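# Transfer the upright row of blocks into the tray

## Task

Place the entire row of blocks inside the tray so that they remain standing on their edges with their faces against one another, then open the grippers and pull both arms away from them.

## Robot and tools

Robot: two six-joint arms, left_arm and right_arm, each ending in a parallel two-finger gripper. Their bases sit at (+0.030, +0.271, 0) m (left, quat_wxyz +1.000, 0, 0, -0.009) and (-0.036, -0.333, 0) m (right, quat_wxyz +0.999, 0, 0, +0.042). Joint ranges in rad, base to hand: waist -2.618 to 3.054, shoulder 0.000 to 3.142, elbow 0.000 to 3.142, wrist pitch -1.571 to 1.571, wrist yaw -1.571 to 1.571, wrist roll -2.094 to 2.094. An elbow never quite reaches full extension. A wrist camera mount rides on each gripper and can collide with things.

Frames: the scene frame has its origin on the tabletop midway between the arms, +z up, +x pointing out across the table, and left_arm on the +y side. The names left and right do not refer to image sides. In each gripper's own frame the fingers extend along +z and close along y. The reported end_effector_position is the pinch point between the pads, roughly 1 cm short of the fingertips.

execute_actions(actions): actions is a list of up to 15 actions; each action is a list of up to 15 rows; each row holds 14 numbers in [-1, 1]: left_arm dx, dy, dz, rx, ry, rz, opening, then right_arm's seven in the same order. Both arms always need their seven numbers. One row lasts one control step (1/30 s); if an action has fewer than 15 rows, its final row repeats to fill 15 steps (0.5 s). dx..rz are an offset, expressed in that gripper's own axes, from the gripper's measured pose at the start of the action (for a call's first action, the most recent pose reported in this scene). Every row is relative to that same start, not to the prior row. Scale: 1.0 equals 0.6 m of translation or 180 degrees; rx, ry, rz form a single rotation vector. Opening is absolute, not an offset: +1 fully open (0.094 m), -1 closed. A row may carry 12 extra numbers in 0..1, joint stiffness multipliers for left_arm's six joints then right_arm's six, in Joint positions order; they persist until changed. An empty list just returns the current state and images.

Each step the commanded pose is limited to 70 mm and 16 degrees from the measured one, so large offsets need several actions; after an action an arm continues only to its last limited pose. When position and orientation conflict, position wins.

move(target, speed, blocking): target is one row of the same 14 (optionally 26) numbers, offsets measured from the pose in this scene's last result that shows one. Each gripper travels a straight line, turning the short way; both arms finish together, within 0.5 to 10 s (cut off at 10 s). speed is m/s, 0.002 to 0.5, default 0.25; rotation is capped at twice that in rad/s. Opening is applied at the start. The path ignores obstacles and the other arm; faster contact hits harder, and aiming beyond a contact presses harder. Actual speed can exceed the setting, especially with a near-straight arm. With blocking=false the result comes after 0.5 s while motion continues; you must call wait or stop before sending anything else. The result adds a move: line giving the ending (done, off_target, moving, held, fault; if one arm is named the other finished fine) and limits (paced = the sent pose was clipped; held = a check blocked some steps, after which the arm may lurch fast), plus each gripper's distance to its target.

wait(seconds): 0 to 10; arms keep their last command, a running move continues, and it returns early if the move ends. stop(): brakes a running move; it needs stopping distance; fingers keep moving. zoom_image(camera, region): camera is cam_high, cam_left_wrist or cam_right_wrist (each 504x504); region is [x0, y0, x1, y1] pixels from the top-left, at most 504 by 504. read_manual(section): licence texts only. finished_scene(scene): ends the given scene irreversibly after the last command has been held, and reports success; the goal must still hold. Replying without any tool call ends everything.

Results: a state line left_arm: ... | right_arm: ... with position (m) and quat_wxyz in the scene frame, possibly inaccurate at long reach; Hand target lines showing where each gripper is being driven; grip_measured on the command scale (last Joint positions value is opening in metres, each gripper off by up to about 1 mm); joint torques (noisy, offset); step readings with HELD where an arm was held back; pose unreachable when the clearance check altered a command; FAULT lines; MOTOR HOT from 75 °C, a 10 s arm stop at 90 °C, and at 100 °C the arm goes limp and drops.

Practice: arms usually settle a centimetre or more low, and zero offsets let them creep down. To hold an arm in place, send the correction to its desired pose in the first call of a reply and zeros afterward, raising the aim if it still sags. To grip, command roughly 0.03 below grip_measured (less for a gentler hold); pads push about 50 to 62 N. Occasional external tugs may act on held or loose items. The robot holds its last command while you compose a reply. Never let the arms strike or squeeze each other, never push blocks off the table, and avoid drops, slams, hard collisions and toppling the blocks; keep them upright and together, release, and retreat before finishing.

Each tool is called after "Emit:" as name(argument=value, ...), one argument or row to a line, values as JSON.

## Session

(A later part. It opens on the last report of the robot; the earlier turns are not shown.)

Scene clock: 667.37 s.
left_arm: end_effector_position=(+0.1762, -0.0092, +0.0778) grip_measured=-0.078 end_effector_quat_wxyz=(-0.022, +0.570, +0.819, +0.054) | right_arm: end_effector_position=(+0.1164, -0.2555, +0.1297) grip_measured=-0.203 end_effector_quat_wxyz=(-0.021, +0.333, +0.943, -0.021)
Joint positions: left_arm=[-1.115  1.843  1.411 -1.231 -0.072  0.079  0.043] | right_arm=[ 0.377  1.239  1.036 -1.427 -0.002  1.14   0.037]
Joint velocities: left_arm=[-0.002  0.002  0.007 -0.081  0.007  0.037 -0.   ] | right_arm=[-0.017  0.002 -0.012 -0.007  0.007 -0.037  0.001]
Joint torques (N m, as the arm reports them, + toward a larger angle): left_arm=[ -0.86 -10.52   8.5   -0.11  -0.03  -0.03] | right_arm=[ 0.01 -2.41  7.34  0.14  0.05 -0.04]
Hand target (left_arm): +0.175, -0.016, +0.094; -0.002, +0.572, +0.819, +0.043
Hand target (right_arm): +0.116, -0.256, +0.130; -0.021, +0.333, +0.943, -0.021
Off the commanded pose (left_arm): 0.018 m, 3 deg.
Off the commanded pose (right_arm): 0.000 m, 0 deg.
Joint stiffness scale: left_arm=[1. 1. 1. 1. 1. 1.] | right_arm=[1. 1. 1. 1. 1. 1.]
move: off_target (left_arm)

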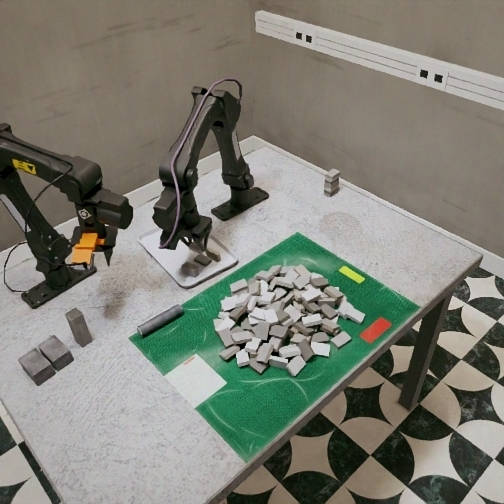

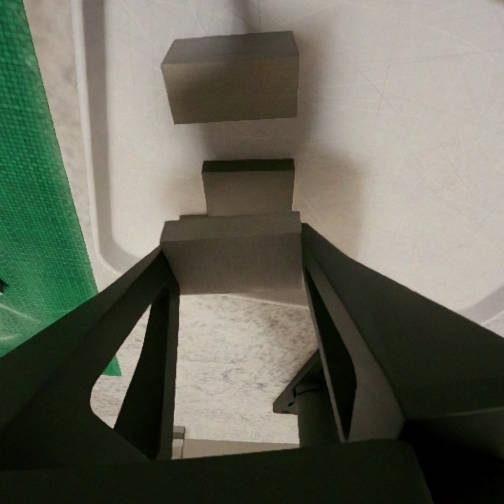

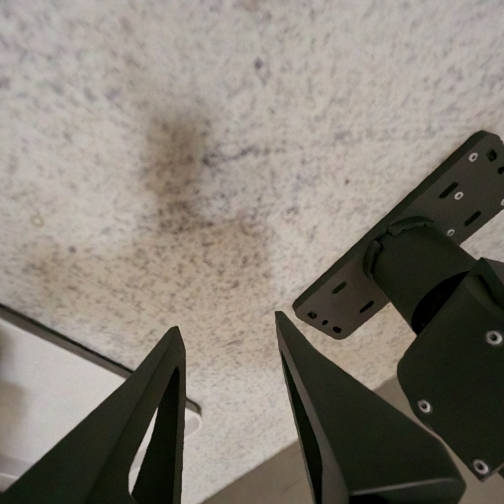

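Emit:
move(
  target=[0.034,0.053,-0.11,0,0,-0.67,-0.13,0,0,0,0,0,0,-0.2],
  speed=0.15,
)

Scene clock: 679.33 s.
left_arm: end_effector_position=(+0.1925, +0.0126, +0.1298) grip_measured=-0.077 end_effector_quat_wxyz=(+0.031, -0.420, +0.905, +0.067) | right_arm: end_effector_position=(+0.1164, -0.2555, +0.1297) grip_measured=-0.203 end_effector_quat_wxyz=(-0.021, +0.333, +0.943, -0.021)
Joint positions: left_arm=[-1.036  1.817  1.581 -1.463 -0.072 -1.929  0.043] | right_arm=[ 0.377  1.239  1.036 -1.427 -0.002  1.14   0.037]
Joint velocities: left_arm=[-0.017 -0.027 -0.007 -0.066 -0.051 -0.037 -0.002] | right_arm=[ 0.012  0.002  0.002 -0.007  0.037 -0.051  0.   ]
Joint torques (N m, as the arm reports them, + toward a larger angle): left_arm=[  0.62 -10.49   8.56  -0.22  -0.16  -0.08] | right_arm=[ 0.   -2.33  7.38  0.13  0.05 -0.01]
Hand target (left_arm): +0.197, +0.014, +0.147; +0.036, -0.429, +0.901, +0.046
Hand target (right_arm): +0.116, -0.256, +0.130; -0.021, +0.333, +0.943, -0.021
Off the commanded pose (left_arm): 0.018 m, 3 deg.
Off the commanded pose (right_arm): 0.000 m, 0 deg.
Joint stiffness scale: left_arm=[1. 1. 1. 1. 1. 1.] | right_arm=[1. 1. 1. 1. 1. 1.]
move: off_target (left_arm)

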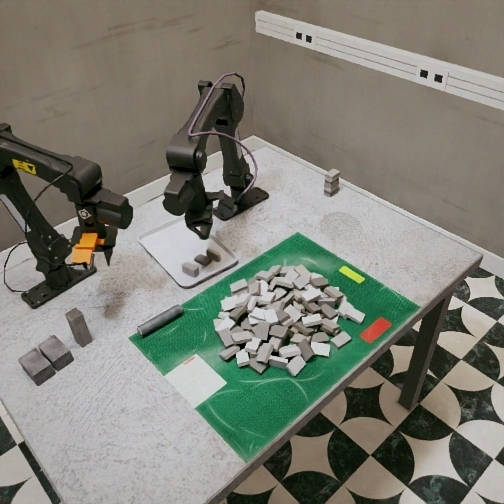

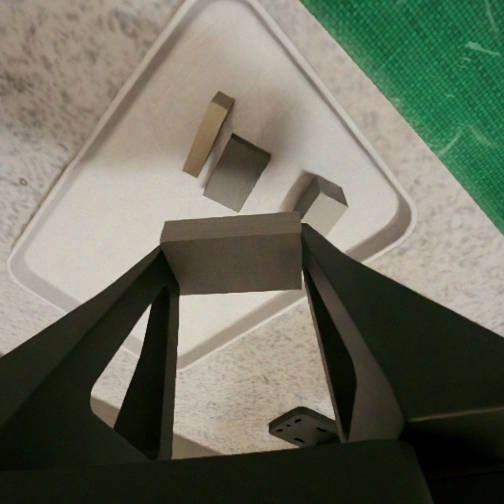

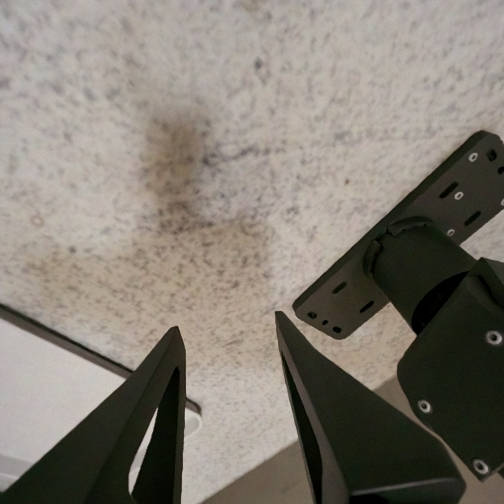

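Emit:
move(
  target=[-0.05,0,-0.01,0,0,0,-0.13,0.17,0.34,0.01,-0.48,0,0,-0.2],
  speed=0.15,
)

Scene clock: 687.33 s.
left_arm: end_effector_position=(+0.2112, +0.0255, +0.1299) grip_measured=-0.077 end_effector_quat_wxyz=(+0.025, -0.417, +0.906, +0.069) | right_arm: end_effector_position=(+0.1623, -0.0270, +0.1222) grip_measured=-0.202 end_effector_quat_wxyz=(+0.198, +0.258, +0.696, +0.640)
Joint positions: left_arm=[-0.961  1.817  1.581 -1.464 -0.071 -1.848  0.043] | right_arm=[0.981 1.596 0.158 1.335 0.149 1.64  0.037]
Joint velocities: left_arm=[ 0.007 -0.012 -0.002 -0.037  0.037 -0.037 -0.   ] | right_arm=[ 0.002 -0.012 -0.007 -0.022  0.007 -0.022 -0.   ]
Joint torques (N m, as the arm reports them, + toward a larger angle): left_arm=[  0.65 -10.41   5.56  -0.22  -0.16   0.05] | right_arm=[ 0.91 -3.04  2.65  2.36  0.2  -0.17]
Hand target (left_arm): +0.212, +0.034, +0.139; +0.031, -0.420, +0.905, +0.067
Hand target (right_arm): +0.158, -0.032, +0.114; +0.202, +0.255, +0.703, +0.632
Off the commanded pose (left_arm): 0.013 m, 1 deg.
Off the commanded pose (right_arm): 0.009 m, 2 deg.
Joint stiffness scale: left_arm=[1. 1. 1. 1. 1. 1.] | right_arm=[1. 1. 1. 1. 1. 1.]
move: off_target (left_arm)

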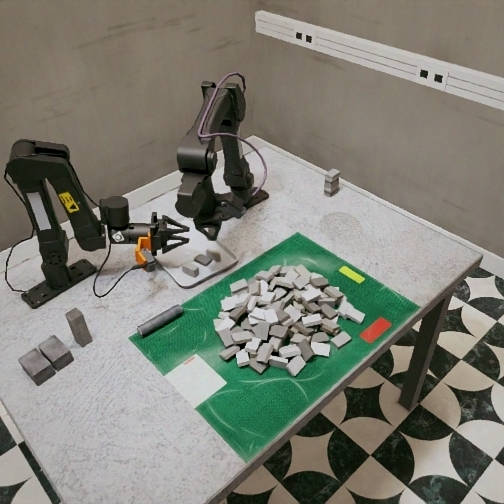

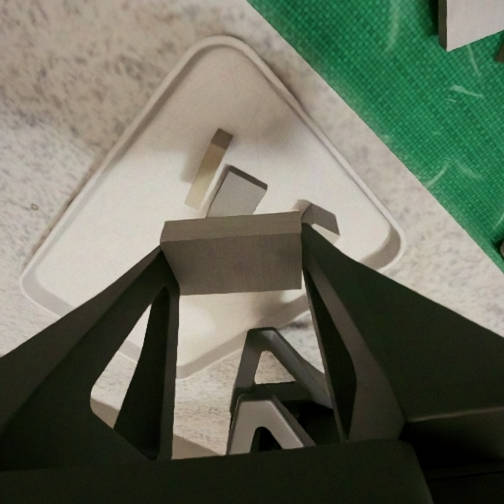

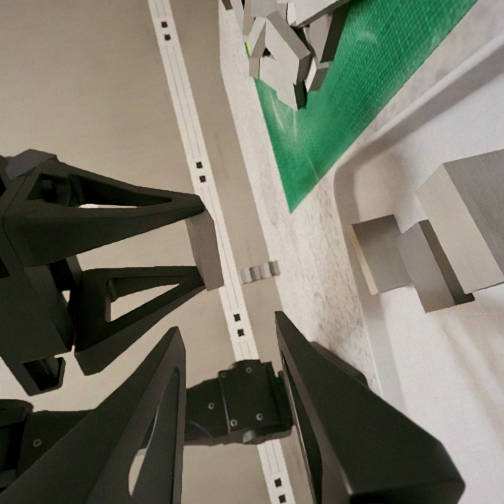

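Emit:
move(
  target=[0.085,0.010,-0.004,0,0,0,-0.13,0,0,0,0,0,0,-0.2],
  speed=0.05,
)

Scene clock: 691.00 s.
left_arm: end_effector_position=(+0.1737, -0.0046, +0.1226) grip_measured=-0.077 end_effector_quat_wxyz=(+0.023, -0.417, +0.906, +0.074) | right_arm: end_effector_position=(+0.1623, -0.0270, +0.1228) grip_measured=-0.202 end_effector_quat_wxyz=(+0.199, +0.258, +0.695, +0.641)
Joint positions: left_arm=[-1.103  1.859  1.604 -1.464 -0.048 -1.988  0.043] | right_arm=[0.981 1.596 0.158 1.338 0.149 1.64  0.037]
Joint velocities: left_arm=[ 0.007 -0.017 -0.007  0.007 -0.11  -0.051 -0.   ] | right_arm=[-0.002 -0.007 -0.017 -0.125  0.007  0.007  0.001]
Joint torques (N m, as the arm reports them, + toward a larger angle): left_arm=[-0.62 -7.81  8.49 -0.2  -0.02 -0.04] | right_arm=[-0.03 -3.67  5.28  2.15  0.05 -0.03]
Hand target (left_arm): +0.174, -0.009, +0.128; +0.025, -0.417, +0.906, +0.069
Hand target (right_arm): +0.162, -0.027, +0.122; +0.198, +0.258, +0.696, +0.640
Off the commanded pose (left_arm): 0.007 m, 1 deg.
Off the commanded pose (right_arm): 0.001 m, 0 deg.
Joint stiffness scale: left_arm=[1. 1. 1. 1. 1. 1.] | right_arm=[1. 1. 1. 1. 1. 1.]
move: done

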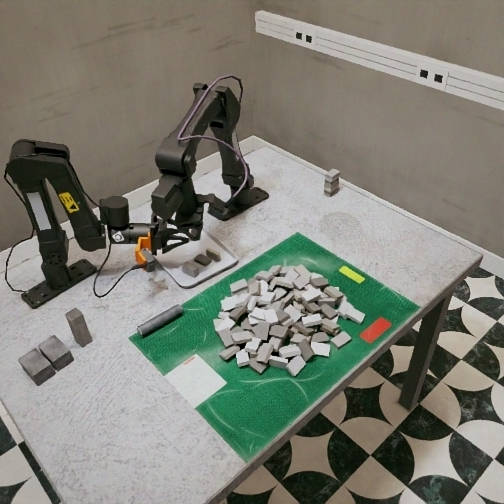

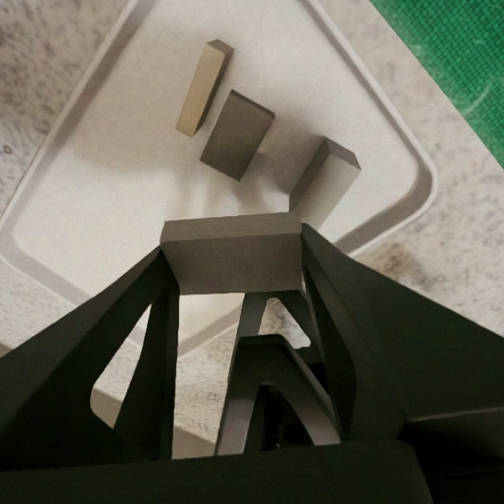

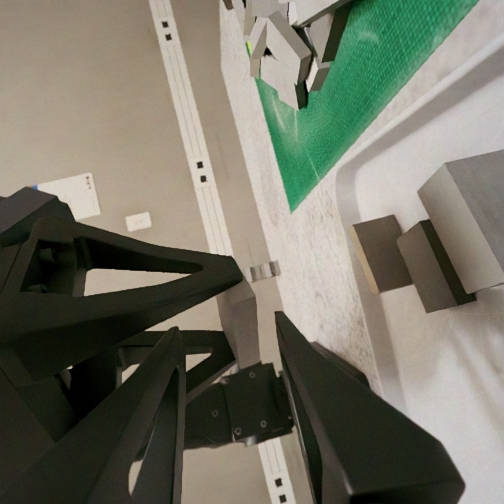

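Emit:
execute_actions(
  actions=[
    [[0,-0.02,-0.01,0,0,0,-0.13,0,0,0,0,0,0,-0.2]],
    [[0,0,0,0,0,0,-0.13,0,0,0,0,0,0,-0.2]],
  ],
)

Scene clock: 693.63 s.
left_arm: end_effector_position=(+0.1775, -0.0131, +0.1204) grip_measured=-0.077 end_effector_quat_wxyz=(+0.022, -0.413, +0.907, +0.079) | right_arm: end_effector_position=(+0.1623, -0.0270, +0.1228) grip_measured=-0.202 end_effector_quat_wxyz=(+0.199, +0.258, +0.695, +0.641)
Joint positions: left_arm=[-1.103  1.904  1.654 -1.477 -0.047 -1.98   0.043] | right_arm=[0.981 1.596 0.158 1.338 0.149 1.64  0.037]
Joint velocities: left_arm=[ 0.007  0.002 -0.002 -0.007 -0.051  0.022 -0.   ] | right_arm=[-0.002 -0.007 -0.017 -0.007 -0.022 -0.007  0.001]
Joint torques (N m, as the arm reports them, + toward a larger angle): left_arm=[-0.08 -8.64  5.96 -0.07 -0.02 -0.01] | right_arm=[-0.04 -3.67  5.25  2.17  0.05 -0.02]
Hand target (left_arm): +0.178, -0.013, +0.120; +0.022, -0.413, +0.907, +0.079
Hand target (right_arm): +0.162, -0.027, +0.123; +0.199, +0.258, +0.695, +0.641
Off the commanded pose (left_arm): 0.000 m, 0 deg.
Off the commanded pose (right_arm): 0.000 m, 0 deg.
Joint stiffness scale: left_arm=[1. 1. 1. 1. 1. 1.] | right_arm=[1. 1. 1. 1. 1. 1.]
Step readings (end_effector_position; steps 1 to 15: 1st action; 16 to 30: 2nd action):
0: left_arm (+0.1737, -0.0046, +0.1226) | right_arm (+0.1623, -0.0270, +0.1228)
1: left_arm (+0.1738, -0.0050, +0.1231) | right_arm (+0.1623, -0.0270, +0.1228)
2: left_arm (+0.1749, -0.0071, +0.1238) | right_arm (+0.1623, -0.0270, +0.1228)
4: left_arm (+0.1772, -0.0119, +0.1233) | right_arm (+0.1623, -0.0270, +0.1228)
8: left_arm (+0.1777, -0.0131, +0.1206) | right_arm (+0.1623, -0.0270, +0.1228)
15: left_arm (+0.1777, -0.0131, +0.1204) | right_arm (+0.1623, -0.0270, +0.1228)
16: left_arm (+0.1777, -0.0131, +0.1204) | right_arm (+0.1623, -0.0270, +0.1228)
17: left_arm (+0.1777, -0.0131, +0.1204) | right_arm (+0.1623, -0.0270, +0.1228)
19: left_arm (+0.1776, -0.0131, +0.1204) | right_arm (+0.1623, -0.0270, +0.1228)
23: left_arm (+0.1776, -0.0131, +0.1204) | right_arm (+0.1623, -0.0270, +0.1228)
30: end_effector_position above

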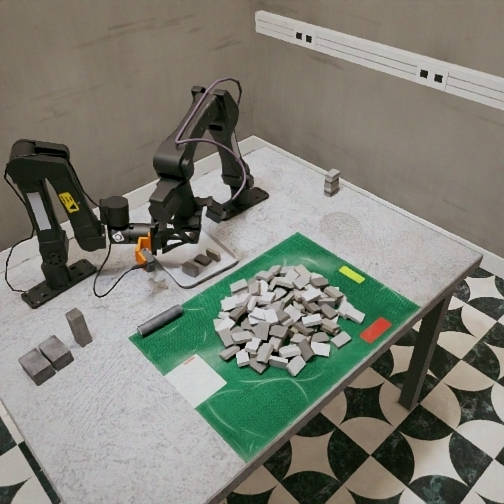

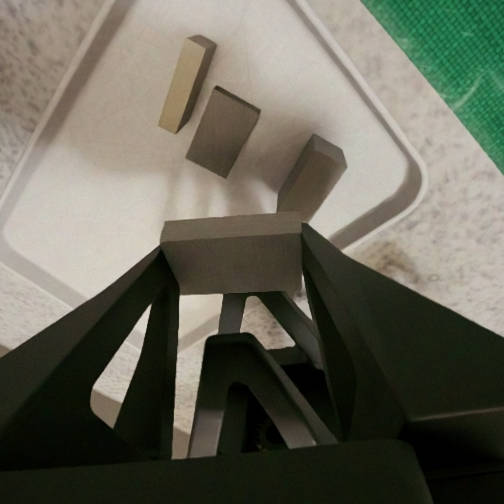

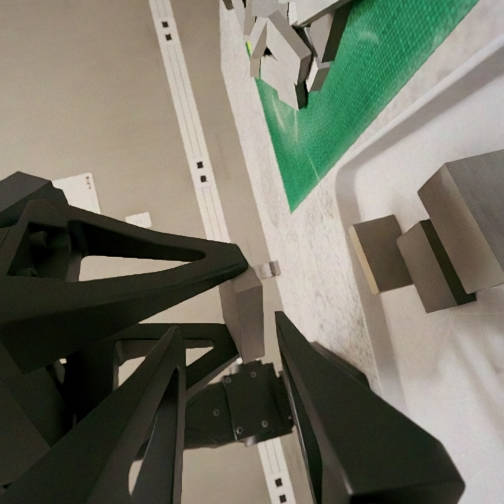

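Lateral good; left sagged. Lower the right 8mm, then advance.

Emit:
execute_actions(
  actions=[
    [[0,0,-0.008,0,0,0,-0.13,0,-0.012,0,0,0,0,-0.2]],
    [[0,0,0,0,0,0,-0.13,0,0,0,0,0,0,-0.2]],
  ],
)

Scene clock: 695.77 s.
left_arm: end_effector_position=(+0.1773, -0.0133, +0.1204) grip_measured=-0.077 end_effector_quat_wxyz=(+0.021, -0.413, +0.907, +0.079) | right_arm: end_effector_position=(+0.1630, -0.0258, +0.1165) grip_measured=-0.202 end_effector_quat_wxyz=(+0.198, +0.258, +0.696, +0.640)
Joint positions: left_arm=[-1.103  1.904  1.654 -1.477 -0.046 -1.98   0.043] | right_arm=[0.981 1.652 0.158 1.39  0.149 1.641 0.037]
Joint velocities: left_arm=[ 0.002 -0.012 -0.007  0.022 -0.095 -0.022 -0.   ] | right_arm=[-0.002 -0.007 -0.012 -0.022 -0.037 -0.037  0.   ]
Joint torques (N m, as the arm reports them, + toward a larger angle): left_arm=[-0.05 -8.6   5.94 -0.1  -0.02  0.  ] | right_arm=[ 0.02 -3.89  4.95  2.16  0.05 -0.03]
Hand target (left_arm): +0.177, -0.013, +0.120; +0.022, -0.413, +0.907, +0.079
Hand target (right_arm): +0.163, -0.026, +0.116; +0.198, +0.258, +0.696, +0.640
Off the commanded pose (left_arm): 0.000 m, 0 deg.
Off the commanded pose (right_arm): 0.000 m, 0 deg.
Joint stiffness scale: left_arm=[1. 1. 1. 1. 1. 1.] | right_arm=[1. 1. 1. 1. 1. 1.]
Step readings (end_effector_position; steps 1 to 15: 1st action; 16 to 30: 2nd action):
0: left_arm (+0.1775, -0.0131, +0.1204) | right_arm (+0.1623, -0.0270, +0.1228)
1: left_arm (+0.1775, -0.0131, +0.1204) | right_arm (+0.1625, -0.0267, +0.1226)
2: left_arm (+0.1775, -0.0131, +0.1204) | right_arm (+0.1626, -0.0264, +0.1211)
4: left_arm (+0.1775, -0.0132, +0.1204) | right_arm (+0.1627, -0.0263, +0.1152)
8: left_arm (+0.1775, -0.0132, +0.1204) | right_arm (+0.1628, -0.0261, +0.1130)
15: left_arm (+0.1774, -0.0132, +0.1204) | right_arm (+0.1630, -0.0258, +0.1164)
16: left_arm (+0.1774, -0.0132, +0.1204) | right_arm (+0.1630, -0.0258, +0.1165)
17: left_arm (+0.1774, -0.0132, +0.1204) | right_arm (+0.1630, -0.0258, +0.1165)
19: left_arm (+0.1774, -0.0132, +0.1204) | right_arm (+0.1630, -0.0258, +0.1165)
23: left_arm (+0.1774, -0.0132, +0.1204) | right_arm (+0.1630, -0.0258, +0.1165)
30: end_effector_position above

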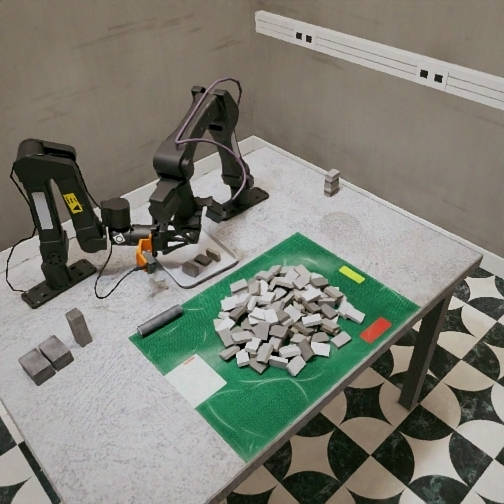

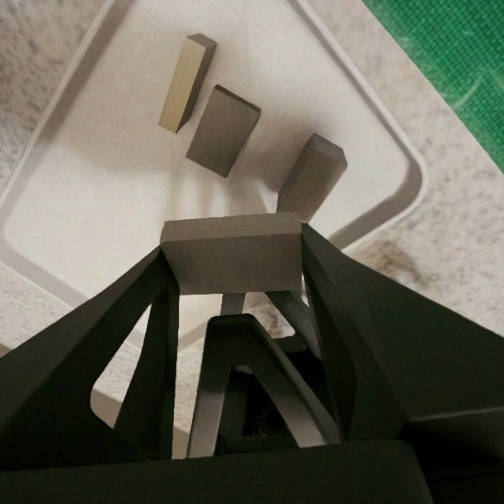

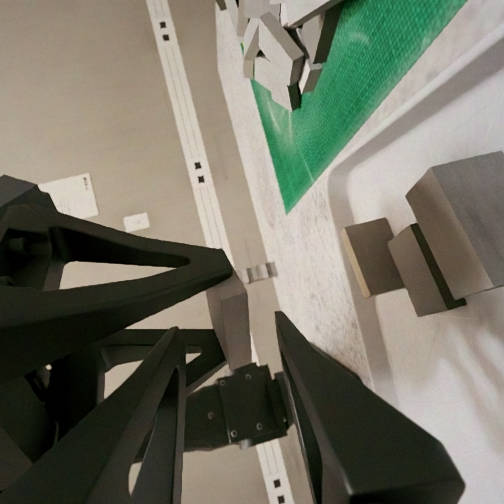

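Emit:
execute_actions(
  actions=[
    [[0.035,0,-0.01,0,0,0,-0.13,0,0,0,0,0,0,-0.2]],
    [[0,0,0,0,0,0,-0.13,0,0,0,0,0,0,-0.2]],
  ],
)

Scene clock: 697.57 s.
left_arm: end_effector_position=(+0.1627, -0.0278, +0.1173) grip_measured=-0.077 end_effector_quat_wxyz=(+0.019, -0.410, +0.908, +0.082) | right_arm: end_effector_position=(+0.1630, -0.0258, +0.1165) grip_measured=-0.202 end_effector_quat_wxyz=(+0.198, +0.258, +0.696, +0.640)
Joint positions: left_arm=[-1.156  1.941  1.691 -1.487 -0.034 -2.026  0.043] | right_arm=[0.981 1.652 0.158 1.39  0.149 1.641 0.037]
Joint velocities: left_arm=[-0.007  0.007 -0.002 -0.022 -0.007  0.037  0.   ] | right_arm=[ 0.002  0.002 -0.007 -0.081 -0.022 -0.066  0.   ]
Joint torques (N m, as the arm reports them, + toward a larger angle): left_arm=[-0.11 -8.93  5.86 -0.1  -0.04  0.01] | right_arm=[-0.03 -3.91  4.95  2.18  0.05 -0.03]
Hand target (left_arm): +0.163, -0.028, +0.117; +0.019, -0.410, +0.908, +0.082
Hand target (right_arm): +0.163, -0.026, +0.117; +0.198, +0.258, +0.696, +0.640
Off the commanded pose (left_arm): 0.000 m, 0 deg.
Off the commanded pose (right_arm): 0.000 m, 0 deg.
Joint stiffness scale: left_arm=[1. 1. 1. 1. 1. 1.] | right_arm=[1. 1. 1. 1. 1. 1.]
Step readings (end_effector_position; steps 1 to 15: 1st action; 16 to 30: 2nd action):
0: left_arm (+0.1773, -0.0133, +0.1204) | right_arm (+0.1630, -0.0258, +0.1165)
1: left_arm (+0.1764, -0.0140, +0.1206) | right_arm (+0.1630, -0.0258, +0.1165)
2: left_arm (+0.1748, -0.0165, +0.1209) | right_arm (+0.1630, -0.0258, +0.1165)
4: left_arm (+0.1698, -0.0230, +0.1201) | right_arm (+0.1630, -0.0258, +0.1165)
8: left_arm (+0.1628, -0.0277, +0.1177) | right_arm (+0.1630, -0.0258, +0.1165)
15: left_arm (+0.1628, -0.0277, +0.1173) | right_arm (+0.1630, -0.0258, +0.1165)
16: left_arm (+0.1628, -0.0277, +0.1173) | right_arm (+0.1630, -0.0258, +0.1165)
17: left_arm (+0.1628, -0.0277, +0.1173) | right_arm (+0.1630, -0.0258, +0.1165)
19: left_arm (+0.1627, -0.0278, +0.1173) | right_arm (+0.1630, -0.0258, +0.1165)
23: left_arm (+0.1627, -0.0278, +0.1173) | right_arm (+0.1630, -0.0258, +0.1165)
30: end_effector_position above

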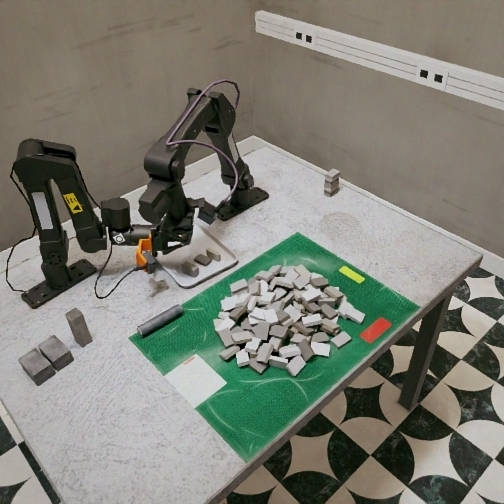

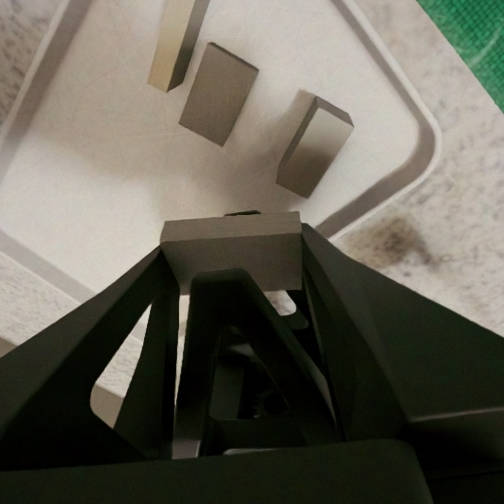

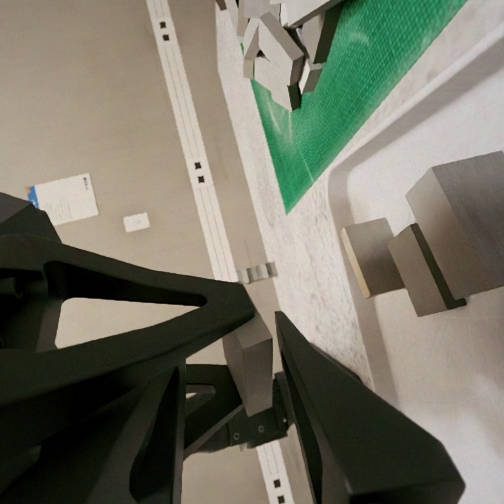

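Emit:
execute_actions(
  actions=[
    [[0,0,0,0,0,0,-0.13,0,0,0,0,0,0,-0.45]],
    [[0,0,0,0,0,0,-0.13,0,0,0,0,0,0,-0.7]],
    [[0,0,0,0,0,0,-0.13,0,0,0,0,0,0,-0.84]],
    [[0,0,0,0,0,0,-0.13,0,0,0,0,0,0,-0.84]],
    [[0,0,0,0,0,0,0.4,0,0,0,0,0,0,-0.84]],
    [[-0.1,0,0,0,0,0,0.4,0,0,0,0,0,0,-0.84]],
    [[-0.1,0.05,0,0,0,0,0.4,0,0,0,0,0,0,-0.84]],
    [[-0.1,0.1,0,0,0,0,0.4,0,0,0,0,0,0,-0.84]],
    [[-0.1,0.1,0,0,0,0,0.4,0,0,0,0,0,0,-0.84]],
    [[-0.1,0.1,0,0,0,0,0.4,0,0,0,0,0,0,-0.84]],
  ],
)

Emit:
move(
  target=[0,0,0,0,0,0,0.4,0,0.03,-0.03,0.48,0,0,-0.84],
)

Emit:
move(
  target=[0,0,0,0,0,0,0.4,0,0,0,0,0,-0.28,-0.84],
)

Scene clock: 706.33 s.
left_arm: end_effector_position=(+0.1930, +0.3186, +0.1524) grip_measured=+0.398 end_effector_quat_wxyz=(-0.014, -0.446, +0.888, +0.114) | right_arm: end_effector_position=(+0.1626, -0.0274, +0.1040) grip_measured=-0.802 end_effector_quat_wxyz=(+0.185, +0.276, +0.707, +0.624)
Joint positions: left_arm=[ 0.088  1.275  1.132 -1.543 -0.201 -0.873  0.066] | right_arm=[0.981 1.653 0.158 1.341 0.152 1.678 0.009]
Joint velocities: left_arm=[ 0.012 -0.017 -0.002 -0.037  0.022  0.11  -0.   ] | right_arm=[-0.002 -0.002 -0.012 -0.007 -0.037  0.051 -0.001]
Joint torques (N m, as the arm reports them, + toward a larger angle): left_arm=[ 0.84 -4.45  8.09 -0.1  -0.14  0.04] | right_arm=[-0.06 -3.9   4.88  2.23  0.07 -0.05]
Hand target (left_arm): +0.194, +0.321, +0.161; -0.000, -0.438, +0.892, +0.108
Hand target (right_arm): +0.163, -0.027, +0.105; +0.185, +0.275, +0.706, +0.626
Off the commanded pose (left_arm): 0.010 m, 2 deg.
Off the commanded pose (right_arm): 0.001 m, 0 deg.
Joint stiffness scale: left_arm=[1. 1. 1. 1. 1. 1.] | right_arm=[1. 1. 1. 1. 1. 1.]
Step readings (end_effector_position; steps 1 to 15: 1st action; 16 to 30: 2nd action; 31 to 45: 3rd action; 46 to 60: 4th action; 61 to 75: 5th action; 76 to 90: 6th action; 91 to 105: 7th action; 106 to 120: 8th action; 121 to 135: 9th action; 136 to 150: 10th action):
0: left_arm (+0.1627, -0.0278, +0.1173) | right_arm (+0.1630, -0.0258, +0.1165)
1: left_arm (+0.1627, -0.0278, +0.1173) | right_arm (+0.1630, -0.0258, +0.1165)
2: left_arm (+0.1627, -0.0278, +0.1173) | right_arm (+0.1630, -0.0258, +0.1159)
4: left_arm (+0.1626, -0.0279, +0.1173) | right_arm (+0.1629, -0.0259, +0.1149)
8: left_arm (+0.1626, -0.0279, +0.1173) | right_arm (+0.1629, -0.0259, +0.1148)
15: left_arm (+0.1626, -0.0279, +0.1173) | right_arm (+0.1629, -0.0259, +0.1148)
16: left_arm (+0.1627, -0.0278, +0.1173) | right_arm (+0.1628, -0.0261, +0.1133)
17: left_arm (+0.1626, -0.0281, +0.1173) | right_arm (+0.1627, -0.0262, +0.1113)
19: left_arm (+0.1626, -0.0281, +0.1173) | right_arm (+0.1628, -0.0263, +0.1111)
23: left_arm (+0.1625, -0.0280, +0.1173) | right_arm (+0.1628, -0.0263, +0.1111)
30: left_arm (+0.1625, -0.0280, +0.1173) | right_arm (+0.1628, -0.0263, +0.1111)
31: left_arm (+0.1625, -0.0280, +0.1173) | right_arm (+0.1628, -0.0263, +0.1111)
32: left_arm (+0.1628, -0.0283, +0.1172) | right_arm (+0.1630, -0.0265, +0.1111)
34: left_arm (+0.1629, -0.0284, +0.1172) | right_arm (+0.1631, -0.0266, +0.1111)
38: left_arm (+0.1629, -0.0284, +0.1172) | right_arm (+0.1631, -0.0266, +0.1111)
45: left_arm (+0.1629, -0.0284, +0.1172) | right_arm (+0.1631, -0.0266, +0.1111)
46: left_arm (+0.1629, -0.0284, +0.1172) | right_arm (+0.1631, -0.0266, +0.1111)
47: left_arm (+0.1629, -0.0284, +0.1172) | right_arm (+0.1631, -0.0266, +0.1111)
49: left_arm (+0.1629, -0.0284, +0.1172) | right_arm (+0.1631, -0.0266, +0.1111)
53: left_arm (+0.1628, -0.0284, +0.1172) | right_arm (+0.1631, -0.0266, +0.1111)
60: left_arm (+0.1628, -0.0284, +0.1172) | right_arm (+0.1631, -0.0266, +0.1111)
61: left_arm (+0.1628, -0.0284, +0.1172) | right_arm (+0.1631, -0.0266, +0.1111)
62: left_arm (+0.1628, -0.0284, +0.1172) | right_arm (+0.1631, -0.0266, +0.1107)
64: left_arm (+0.1628, -0.0284, +0.1172) | right_arm (+0.1631, -0.0266, +0.1103)
68: left_arm (+0.1628, -0.0284, +0.1172) | right_arm (+0.1630, -0.0267, +0.1100)
75: left_arm (+0.1628, -0.0284, +0.1172) | right_arm (+0.1630, -0.0267, +0.1099)
76: left_arm (+0.1653, -0.0259, +0.1159) | right_arm (+0.1630, -0.0267, +0.1097)
77: left_arm (+0.1695, -0.0184, +0.1141) | right_arm (+0.1630, -0.0267, +0.1097)
79: left_arm (+0.1849, +0.0010, +0.1127) | right_arm (+0.1630, -0.0268, +0.1092)
83: left_arm (+0.2062, +0.0166, +0.1143) | right_arm (+0.1630, -0.0268, +0.1088)
90: left_arm (+0.2050, +0.0157, +0.1149) | right_arm (+0.1630, -0.0268, +0.1087)
91: left_arm (+0.2063, +0.0191, +0.1131) | right_arm (+0.1629, -0.0269, +0.1085)
92: left_arm (+0.2066, +0.0305, +0.1106) | right_arm (+0.1629, -0.0269, +0.1084)
94: left_arm (+0.2103, +0.0598, +0.1114) | right_arm (+0.1629, -0.0269, +0.1081)
98: left_arm (+0.2221, +0.0800, +0.1196) | right_arm (+0.1629, -0.0270, +0.1077)
105: left_arm (+0.2221, +0.0800, +0.1207) | right_arm (+0.1629, -0.0270, +0.1075)
106: left_arm (+0.2223, +0.0835, +0.1185) | right_arm (+0.1629, -0.0270, +0.1074)
107: left_arm (+0.2197, +0.0955, +0.1160) | right_arm (+0.1629, -0.0270, +0.1072)
109: left_arm (+0.2132, +0.1299, +0.1175) | right_arm (+0.1628, -0.0271, +0.1069)
113: left_arm (+0.2141, +0.1595, +0.1317) | right_arm (+0.1628, -0.0271, +0.1065)
120: left_arm (+0.2137, +0.1604, +0.1333) | right_arm (+0.1628, -0.0271, +0.1063)
121: left_arm (+0.2142, +0.1643, +0.1321) | right_arm (+0.1628, -0.0271, +0.1062)
122: left_arm (+0.2136, +0.1764, +0.1305) | right_arm (+0.1628, -0.0272, +0.1060)
124: left_arm (+0.2092, +0.2088, +0.1332) | right_arm (+0.1627, -0.0272, +0.1057)
128: left_arm (+0.2059, +0.2374, +0.1440) | right_arm (+0.1627, -0.0273, +0.1053)
135: left_arm (+0.2048, +0.2391, +0.1446) | right_arm (+0.1627, -0.0273, +0.1051)
136: left_arm (+0.2050, +0.2437, +0.1443) | right_arm (+0.1627, -0.0273, +0.1050)
137: left_arm (+0.2049, +0.2573, +0.1443) | right_arm (+0.1627, -0.0273, +0.1048)
139: left_arm (+0.2014, +0.2893, +0.1481) | right_arm (+0.1627, -0.0274, +0.1044)
143: left_arm (+0.1938, +0.3163, +0.1524) | right_arm (+0.1626, -0.0274, +0.1042)
150: end_effector_position above

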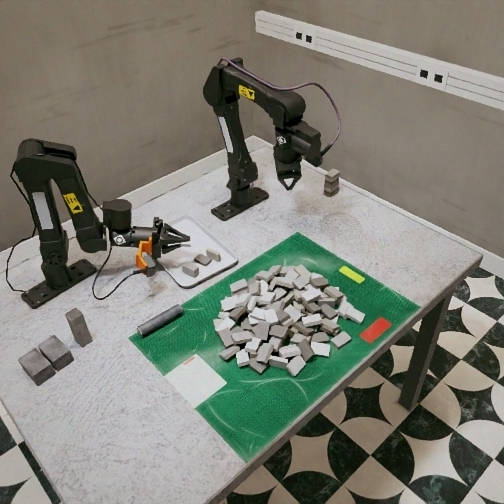

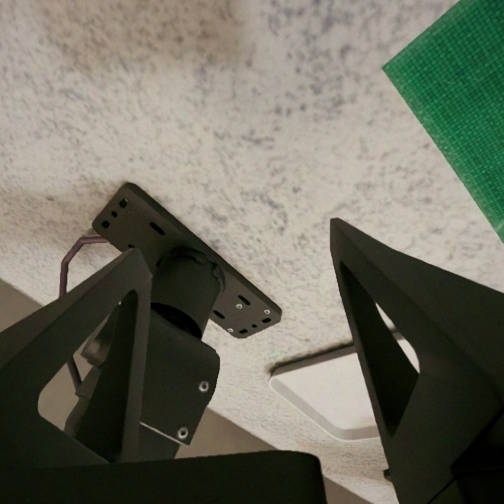

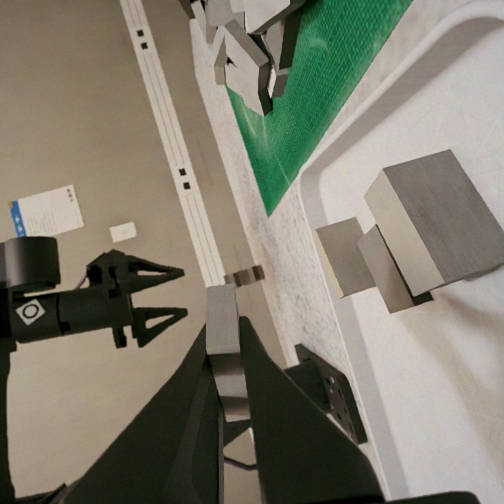

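Scene clock: 710.03 s.
left_arm: end_effector_position=(+0.1931, +0.3184, +0.1524) grip_measured=+0.398 end_effector_quat_wxyz=(-0.014, -0.445, +0.888, +0.114) | right_arm: end_effector_position=(+0.1524, -0.0393, +0.1094) grip_measured=-0.799 end_effector_quat_wxyz=(-0.051, +0.334, +0.940, -0.037)
Joint positions: left_arm=[ 0.088  1.275  1.132 -1.543 -0.2   -0.872  0.066] | right_arm=[ 0.873  1.965  1.7   -1.404 -0.078  1.636  0.009]
Joint velocities: left_arm=[ 0.007 -0.027 -0.002 -0.081  0.037 -0.022  0.001] | right_arm=[-0.012  0.012  0.002 -0.022  0.007  0.022  0.   ]
Joint torques (N m, as the arm reports them, + toward a larger angle): left_arm=[ 0.03 -2.92  5.85 -0.01 -0.12  0.  ] | right_arm=[-0.99 -8.47 10.86 -0.25 -0.06 -0.09]
Hand target (left_arm): +0.193, +0.319, +0.152; -0.014, -0.446, +0.888, +0.114
Hand target (right_arm): +0.156, -0.038, +0.120; -0.052, +0.336, +0.940, -0.029
Off the commanded pose (left_arm): 0.000 m, 0 deg.
Off the commanded pose (right_arm): 0.015 m, 1 deg.
Joint stiffness scale: left_arm=[1. 1. 1. 1. 1. 1.] | right_arm=[1. 1. 1. 1. 1. 1.]
move: off_target (right_arm)

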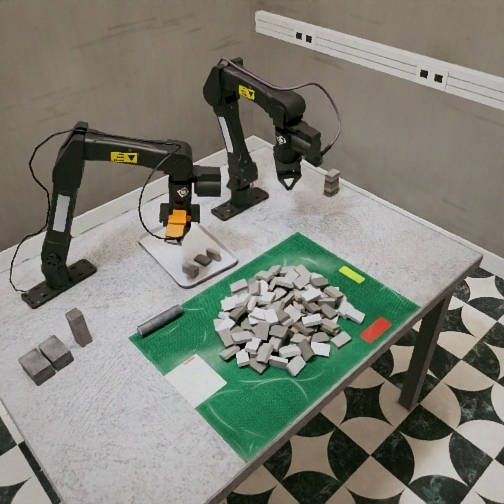

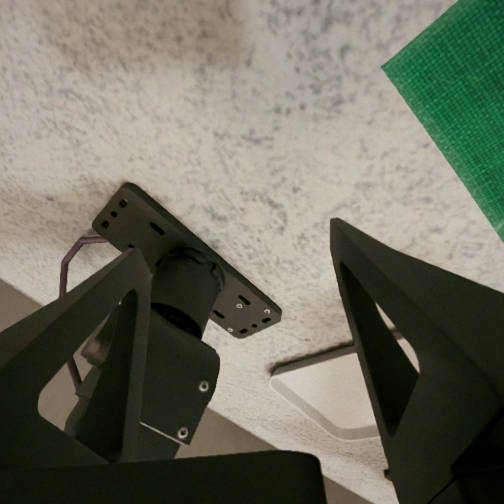

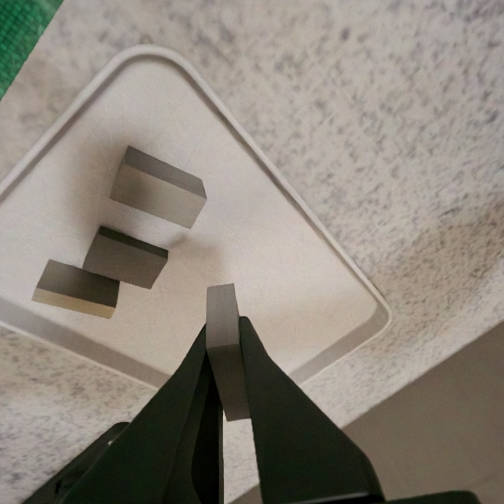

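Scene clock: 712.33 s.
left_arm: end_effector_position=(+0.1931, +0.3183, +0.1523) grip_measured=+0.398 end_effector_quat_wxyz=(-0.014, -0.445, +0.888, +0.114) | right_arm: end_effector_position=(+0.1524, -0.0393, +0.1094) grip_measured=-0.799 end_effector_quat_wxyz=(-0.062, -0.094, +0.994, -0.012)
Joint positions: left_arm=[ 0.088  1.275  1.132 -1.543 -0.199 -0.872  0.066] | right_arm=[ 0.873  1.965  1.7   -1.404 -0.078  0.765  0.009]
Joint velocities: left_arm=[-0.012  0.017 -0.007 -0.022  0.125 -0.037  0.   ] | right_arm=[-0.007  0.007  0.002 -0.081  0.081  0.051 -0.   ]
Joint torques (N m, as the arm reports them, + toward a larger angle): left_arm=[ 0.04 -2.88  6.06 -0.01 -0.14  0.  ] | right_arm=[-0.02 -8.26  7.24  0.04  0.   -0.09]
Hand target (left_arm): +0.193, +0.318, +0.152; -0.014, -0.445, +0.888, +0.114
Hand target (right_arm): +0.152, -0.039, +0.109; -0.062, -0.098, +0.993, -0.012
Off the commanded pose (left_arm): 0.000 m, 0 deg.
Off the commanded pose (right_arm): 0.000 m, 1 deg.
Joint stiffness scale: left_arm=[1. 1. 1. 1. 1. 1.] | right_arm=[1. 1. 1. 1. 1. 1.]
move: done

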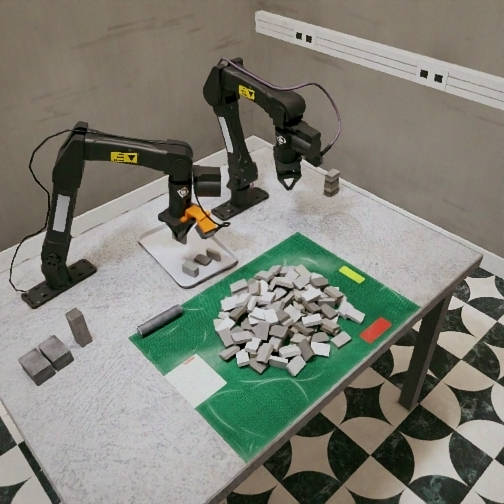

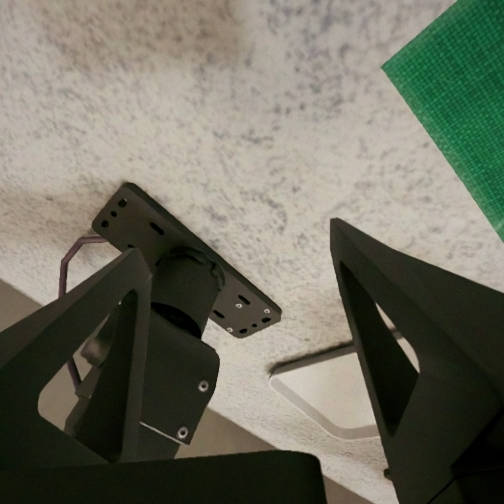

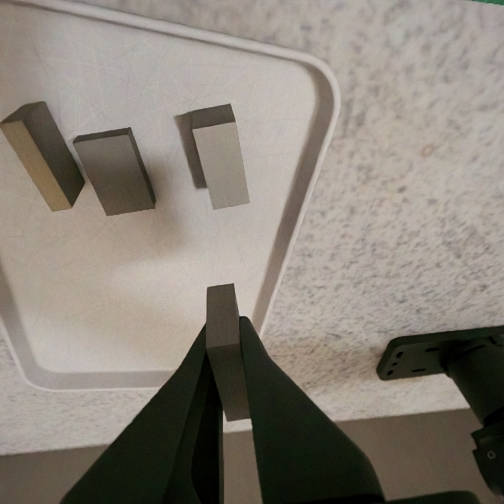

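Emit:
move(
  target=[0,0,0,0,0,0,0.4,-0.063,0.16,0.09,-0.003,-0.04,-0.009,-0.84],
  speed=0.1,
)

Scene clock: 717.77 s.
left_arm: end_effector_position=(+0.1931, +0.3181, +0.1523) grip_measured=+0.398 end_effector_quat_wxyz=(-0.014, -0.445, +0.888, +0.113) | right_arm: end_effector_position=(+0.1543, +0.0470, +0.0414) grip_measured=-0.801 end_effector_quat_wxyz=(-0.022, -0.110, +0.994, -0.015)
Joint positions: left_arm=[ 0.088  1.275  1.132 -1.543 -0.198 -0.872  0.066] | right_arm=[ 1.011  2.258  1.886 -1.248 -0.02   0.874  0.009]
Joint velocities: left_arm=[-0.002 -0.012  0.007 -0.022 -0.081 -0.022  0.001] | right_arm=[-0.017 -0.002  0.017 -0.037 -0.022  0.037 -0.001]
Joint torques (N m, as the arm reports them, + toward a larger angle): left_arm=[-0.04 -2.81  5.9  -0.02 -0.13 -0.01] | right_arm=[  0.45 -10.07  10.66   0.32   0.26   0.05]
Hand target (left_arm): +0.193, +0.318, +0.152; -0.014, -0.445, +0.888, +0.113
Hand target (right_arm): +0.162, +0.059, +0.048; -0.001, -0.108, +0.994, +0.000
Off the commanded pose (left_arm): 0.000 m, 0 deg.
Off the commanded pose (right_arm): 0.019 m, 3 deg.
Joint stiffness scale: left_arm=[1. 1. 1. 1. 1. 1.] | right_arm=[1. 1. 1. 1. 1. 1.]
move: off_target (right_arm)

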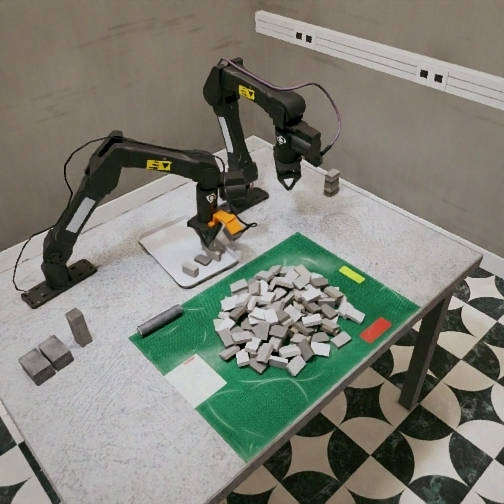

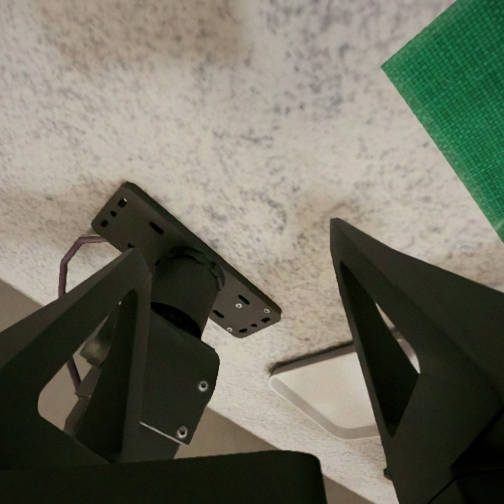

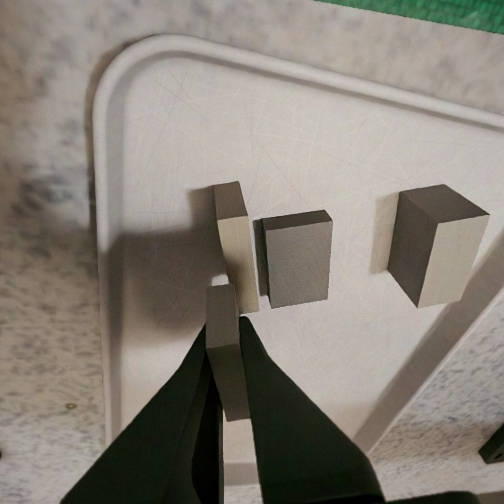

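Emit:
execute_actions(
  actions=[
    [[0,0,0,0,0,0,0.4,0,0.035,-0.02,0,-0.015,0,-0.84]],
    [[0,0,0,0,0,0,0.4,-0.035,0,0,0,0,0,-0.84]],
    [[0,0,0,0,0,0,0.4,0,0,0,0,0,0,-0.84]],
  ],
)

Scene clock: 720.87 s.
left_arm: end_effector_position=(+0.1931, +0.3176, +0.1522) grip_measured=+0.398 end_effector_quat_wxyz=(-0.015, -0.446, +0.888, +0.112) | right_arm: end_effector_position=(+0.1605, +0.0622, +0.0234) grip_measured=-0.801 end_effector_quat_wxyz=(-0.021, -0.112, +0.993, -0.031)
Joint positions: left_arm=[ 0.088  1.275  1.132 -1.543 -0.195 -0.872  0.066] | right_arm=[ 1.022  2.373  2.01  -1.282 -0.001  0.882  0.009]
Joint velocities: left_arm=[ 0.002 -0.002  0.002 -0.022  0.037  0.051 -0.   ] | right_arm=[-0.002 -0.012  0.007  0.081 -0.037 -0.037  0.   ]
Joint torques (N m, as the arm reports them, + toward a larger angle): left_arm=[ 0.   -2.98  5.88  0.   -0.13  0.  ] | right_arm=[ -0.01 -11.1    7.27   0.08   0.06  -0.02]
Hand target (left_arm): +0.193, +0.318, +0.152; -0.015, -0.446, +0.888, +0.112
Hand target (right_arm): +0.160, +0.062, +0.023; -0.021, -0.112, +0.993, -0.031
Off the commanded pose (left_arm): 0.000 m, 0 deg.
Off the commanded pose (right_arm): 0.000 m, 0 deg.
Joint stiffness scale: left_arm=[1. 1. 1. 1. 1. 1.] | right_arm=[1. 1. 1. 1. 1. 1.]
Step readings (end_effector_position; steps 1 to 15: 1st action; 16 to 30: 2nd action; 31 to 45: 3rd action):
0: left_arm (+0.1931, +0.3181, +0.1523) | right_arm (+0.1543, +0.0470, +0.0414)
1: left_arm (+0.1931, +0.3181, +0.1523) | right_arm (+0.1540, +0.0477, +0.0420)
2: left_arm (+0.1931, +0.3180, +0.1523) | right_arm (+0.1541, +0.0504, +0.0423)
4: left_arm (+0.1931, +0.3180, +0.1523) | right_arm (+0.1515, +0.0580, +0.0423)
8: left_arm (+0.1931, +0.3179, +0.1523) | right_arm (+0.1445, +0.0644, +0.0409)
15: left_arm (+0.1931, +0.3179, +0.1523) | right_arm (+0.1446, +0.0636, +0.0403)
16: left_arm (+0.1931, +0.3179, +0.1522) | right_arm (+0.1455, +0.0634, +0.0398)
17: left_arm (+0.1931, +0.3179, +0.1522) | right_arm (+0.1478, +0.0651, +0.0389)
19: left_arm (+0.1931, +0.3178, +0.1522) | right_arm (+0.1542, +0.0671, +0.0348)
23: left_arm (+0.1931, +0.3178, +0.1522) | right_arm (+0.1606, +0.0633, +0.0251)
30: left_arm (+0.1931, +0.3177, +0.1522) | right_arm (+0.1605, +0.0622, +0.0234)
31: left_arm (+0.1931, +0.3177, +0.1522) | right_arm (+0.1605, +0.0622, +0.0234)
32: left_arm (+0.1931, +0.3177, +0.1522) | right_arm (+0.1605, +0.0622, +0.0234)
34: left_arm (+0.1931, +0.3177, +0.1522) | right_arm (+0.1605, +0.0622, +0.0234)
38: left_arm (+0.1931, +0.3176, +0.1522) | right_arm (+0.1605, +0.0622, +0.0234)
45: end_effector_position above

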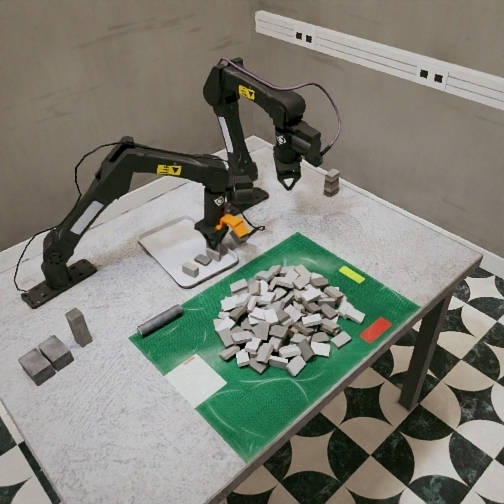

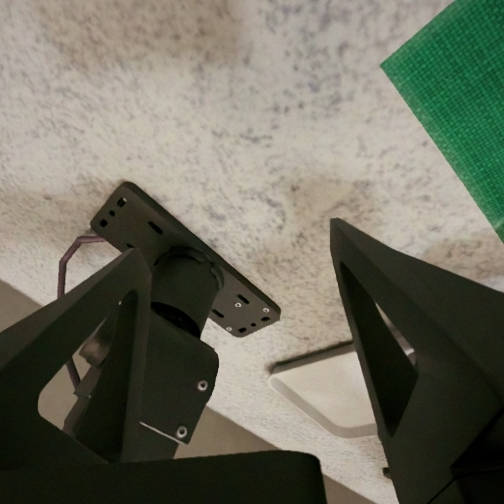

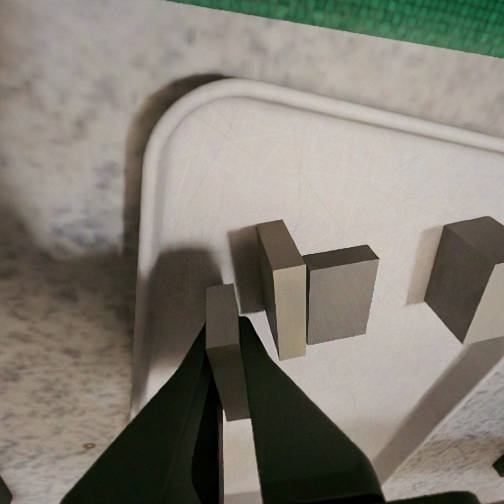

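Emit:
execute_actions(
  actions=[
    [[0,0,0,0,0,0,0.4,-0.016,0,-0.014,-0.02,-0.012,0,-0.84]],
    [[0,0,0,0,0,0,0.4,0,0,0.006,0,0,0,-0.84]],
  ],
)

Scene clock: 724.23 s.
left_arm: end_effector_position=(+0.1931, +0.3173, +0.1521) grip_measured=+0.398 end_effector_quat_wxyz=(-0.015, -0.446, +0.888, +0.111) | right_arm: end_effector_position=(+0.1668, +0.0631, +0.0205) grip_measured=-0.801 end_effector_quat_wxyz=(-0.015, -0.112, +0.993, -0.015)
Joint positions: left_arm=[ 0.088  1.275  1.132 -1.543 -0.193 -0.872  0.066] | right_arm=[ 1.008  2.353  1.965 -1.224 -0.008  0.866  0.009]
Joint velocities: left_arm=[-0.007 -0.002  0.002 -0.022 -0.051 -0.037 -0.001] | right_arm=[-0.002 -0.002 -0.012 -0.022  0.022  0.007 -0.   ]
Joint torques (N m, as the arm reports them, + toward a larger angle): left_arm=[-0.04 -2.96  6.04 -0.01 -0.15  0.  ] | right_arm=[ -0.01 -10.87   6.29   0.3    0.04  -0.03]
Hand target (left_arm): +0.193, +0.317, +0.152; -0.015, -0.446, +0.888, +0.111
Hand target (right_arm): +0.167, +0.063, +0.017; -0.015, -0.112, +0.993, -0.015
Off the commanded pose (left_arm): 0.000 m, 0 deg.
Off the commanded pose (right_arm): 0.004 m, 0 deg.
Joint stiffness scale: left_arm=[1. 1. 1. 1. 1. 1.] | right_arm=[1. 1. 1. 1. 1. 1.]
Step readings (end_effector_position; steps 1 to 15: 1st action; 16 to 30: 2nd action):
0: left_arm (+0.1931, +0.3176, +0.1522) | right_arm (+0.1605, +0.0622, +0.0234)
1: left_arm (+0.1931, +0.3175, +0.1522) | right_arm (+0.1609, +0.0624, +0.0227)
2: left_arm (+0.1931, +0.3175, +0.1522) | right_arm (+0.1610, +0.0623, +0.0222)
4: left_arm (+0.1931, +0.3175, +0.1522) | right_arm (+0.1621, +0.0606, +0.0212)
8: left_arm (+0.1931, +0.3175, +0.1522) | right_arm (+0.1656, +0.0605, +0.0204)
15: left_arm (+0.1931, +0.3174, +0.1522) | right_arm (+0.1668, +0.0631, +0.0204)
16: left_arm (+0.1931, +0.3174, +0.1522) | right_arm (+0.1668, +0.0631, +0.0205)
17: left_arm (+0.1931, +0.3174, +0.1522) | right_arm (+0.1668, +0.0631, +0.0205)
19: left_arm (+0.1931, +0.3173, +0.1521) | right_arm (+0.1668, +0.0631, +0.0205)
23: left_arm (+0.1931, +0.3173, +0.1521) | right_arm (+0.1668, +0.0631, +0.0205)
30: end_effector_position above

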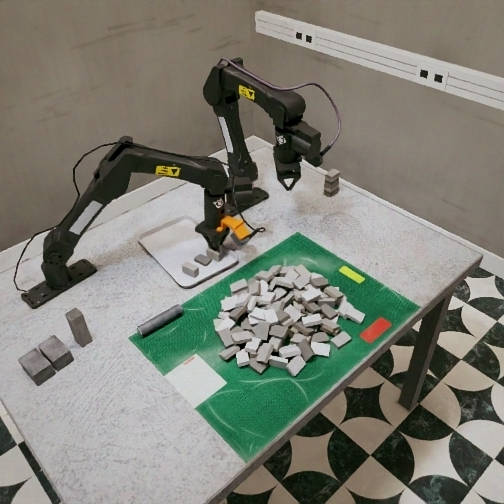

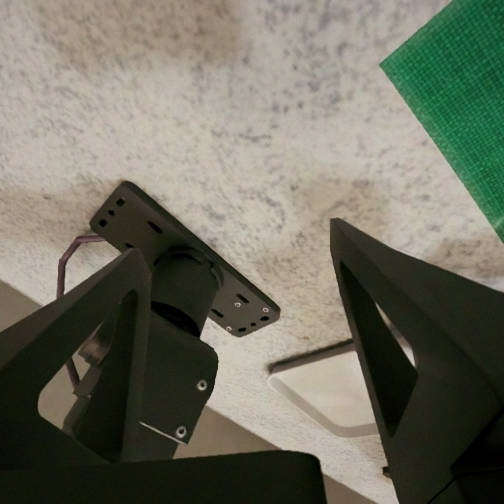

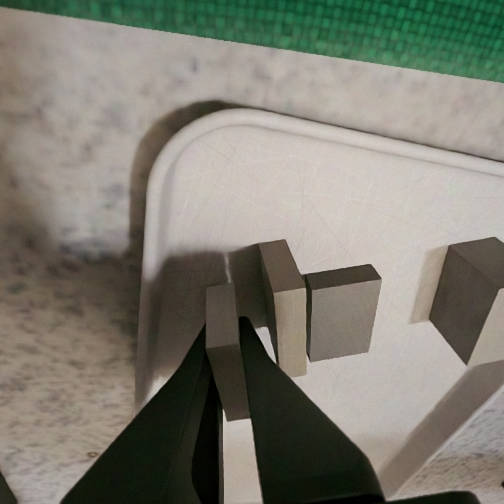

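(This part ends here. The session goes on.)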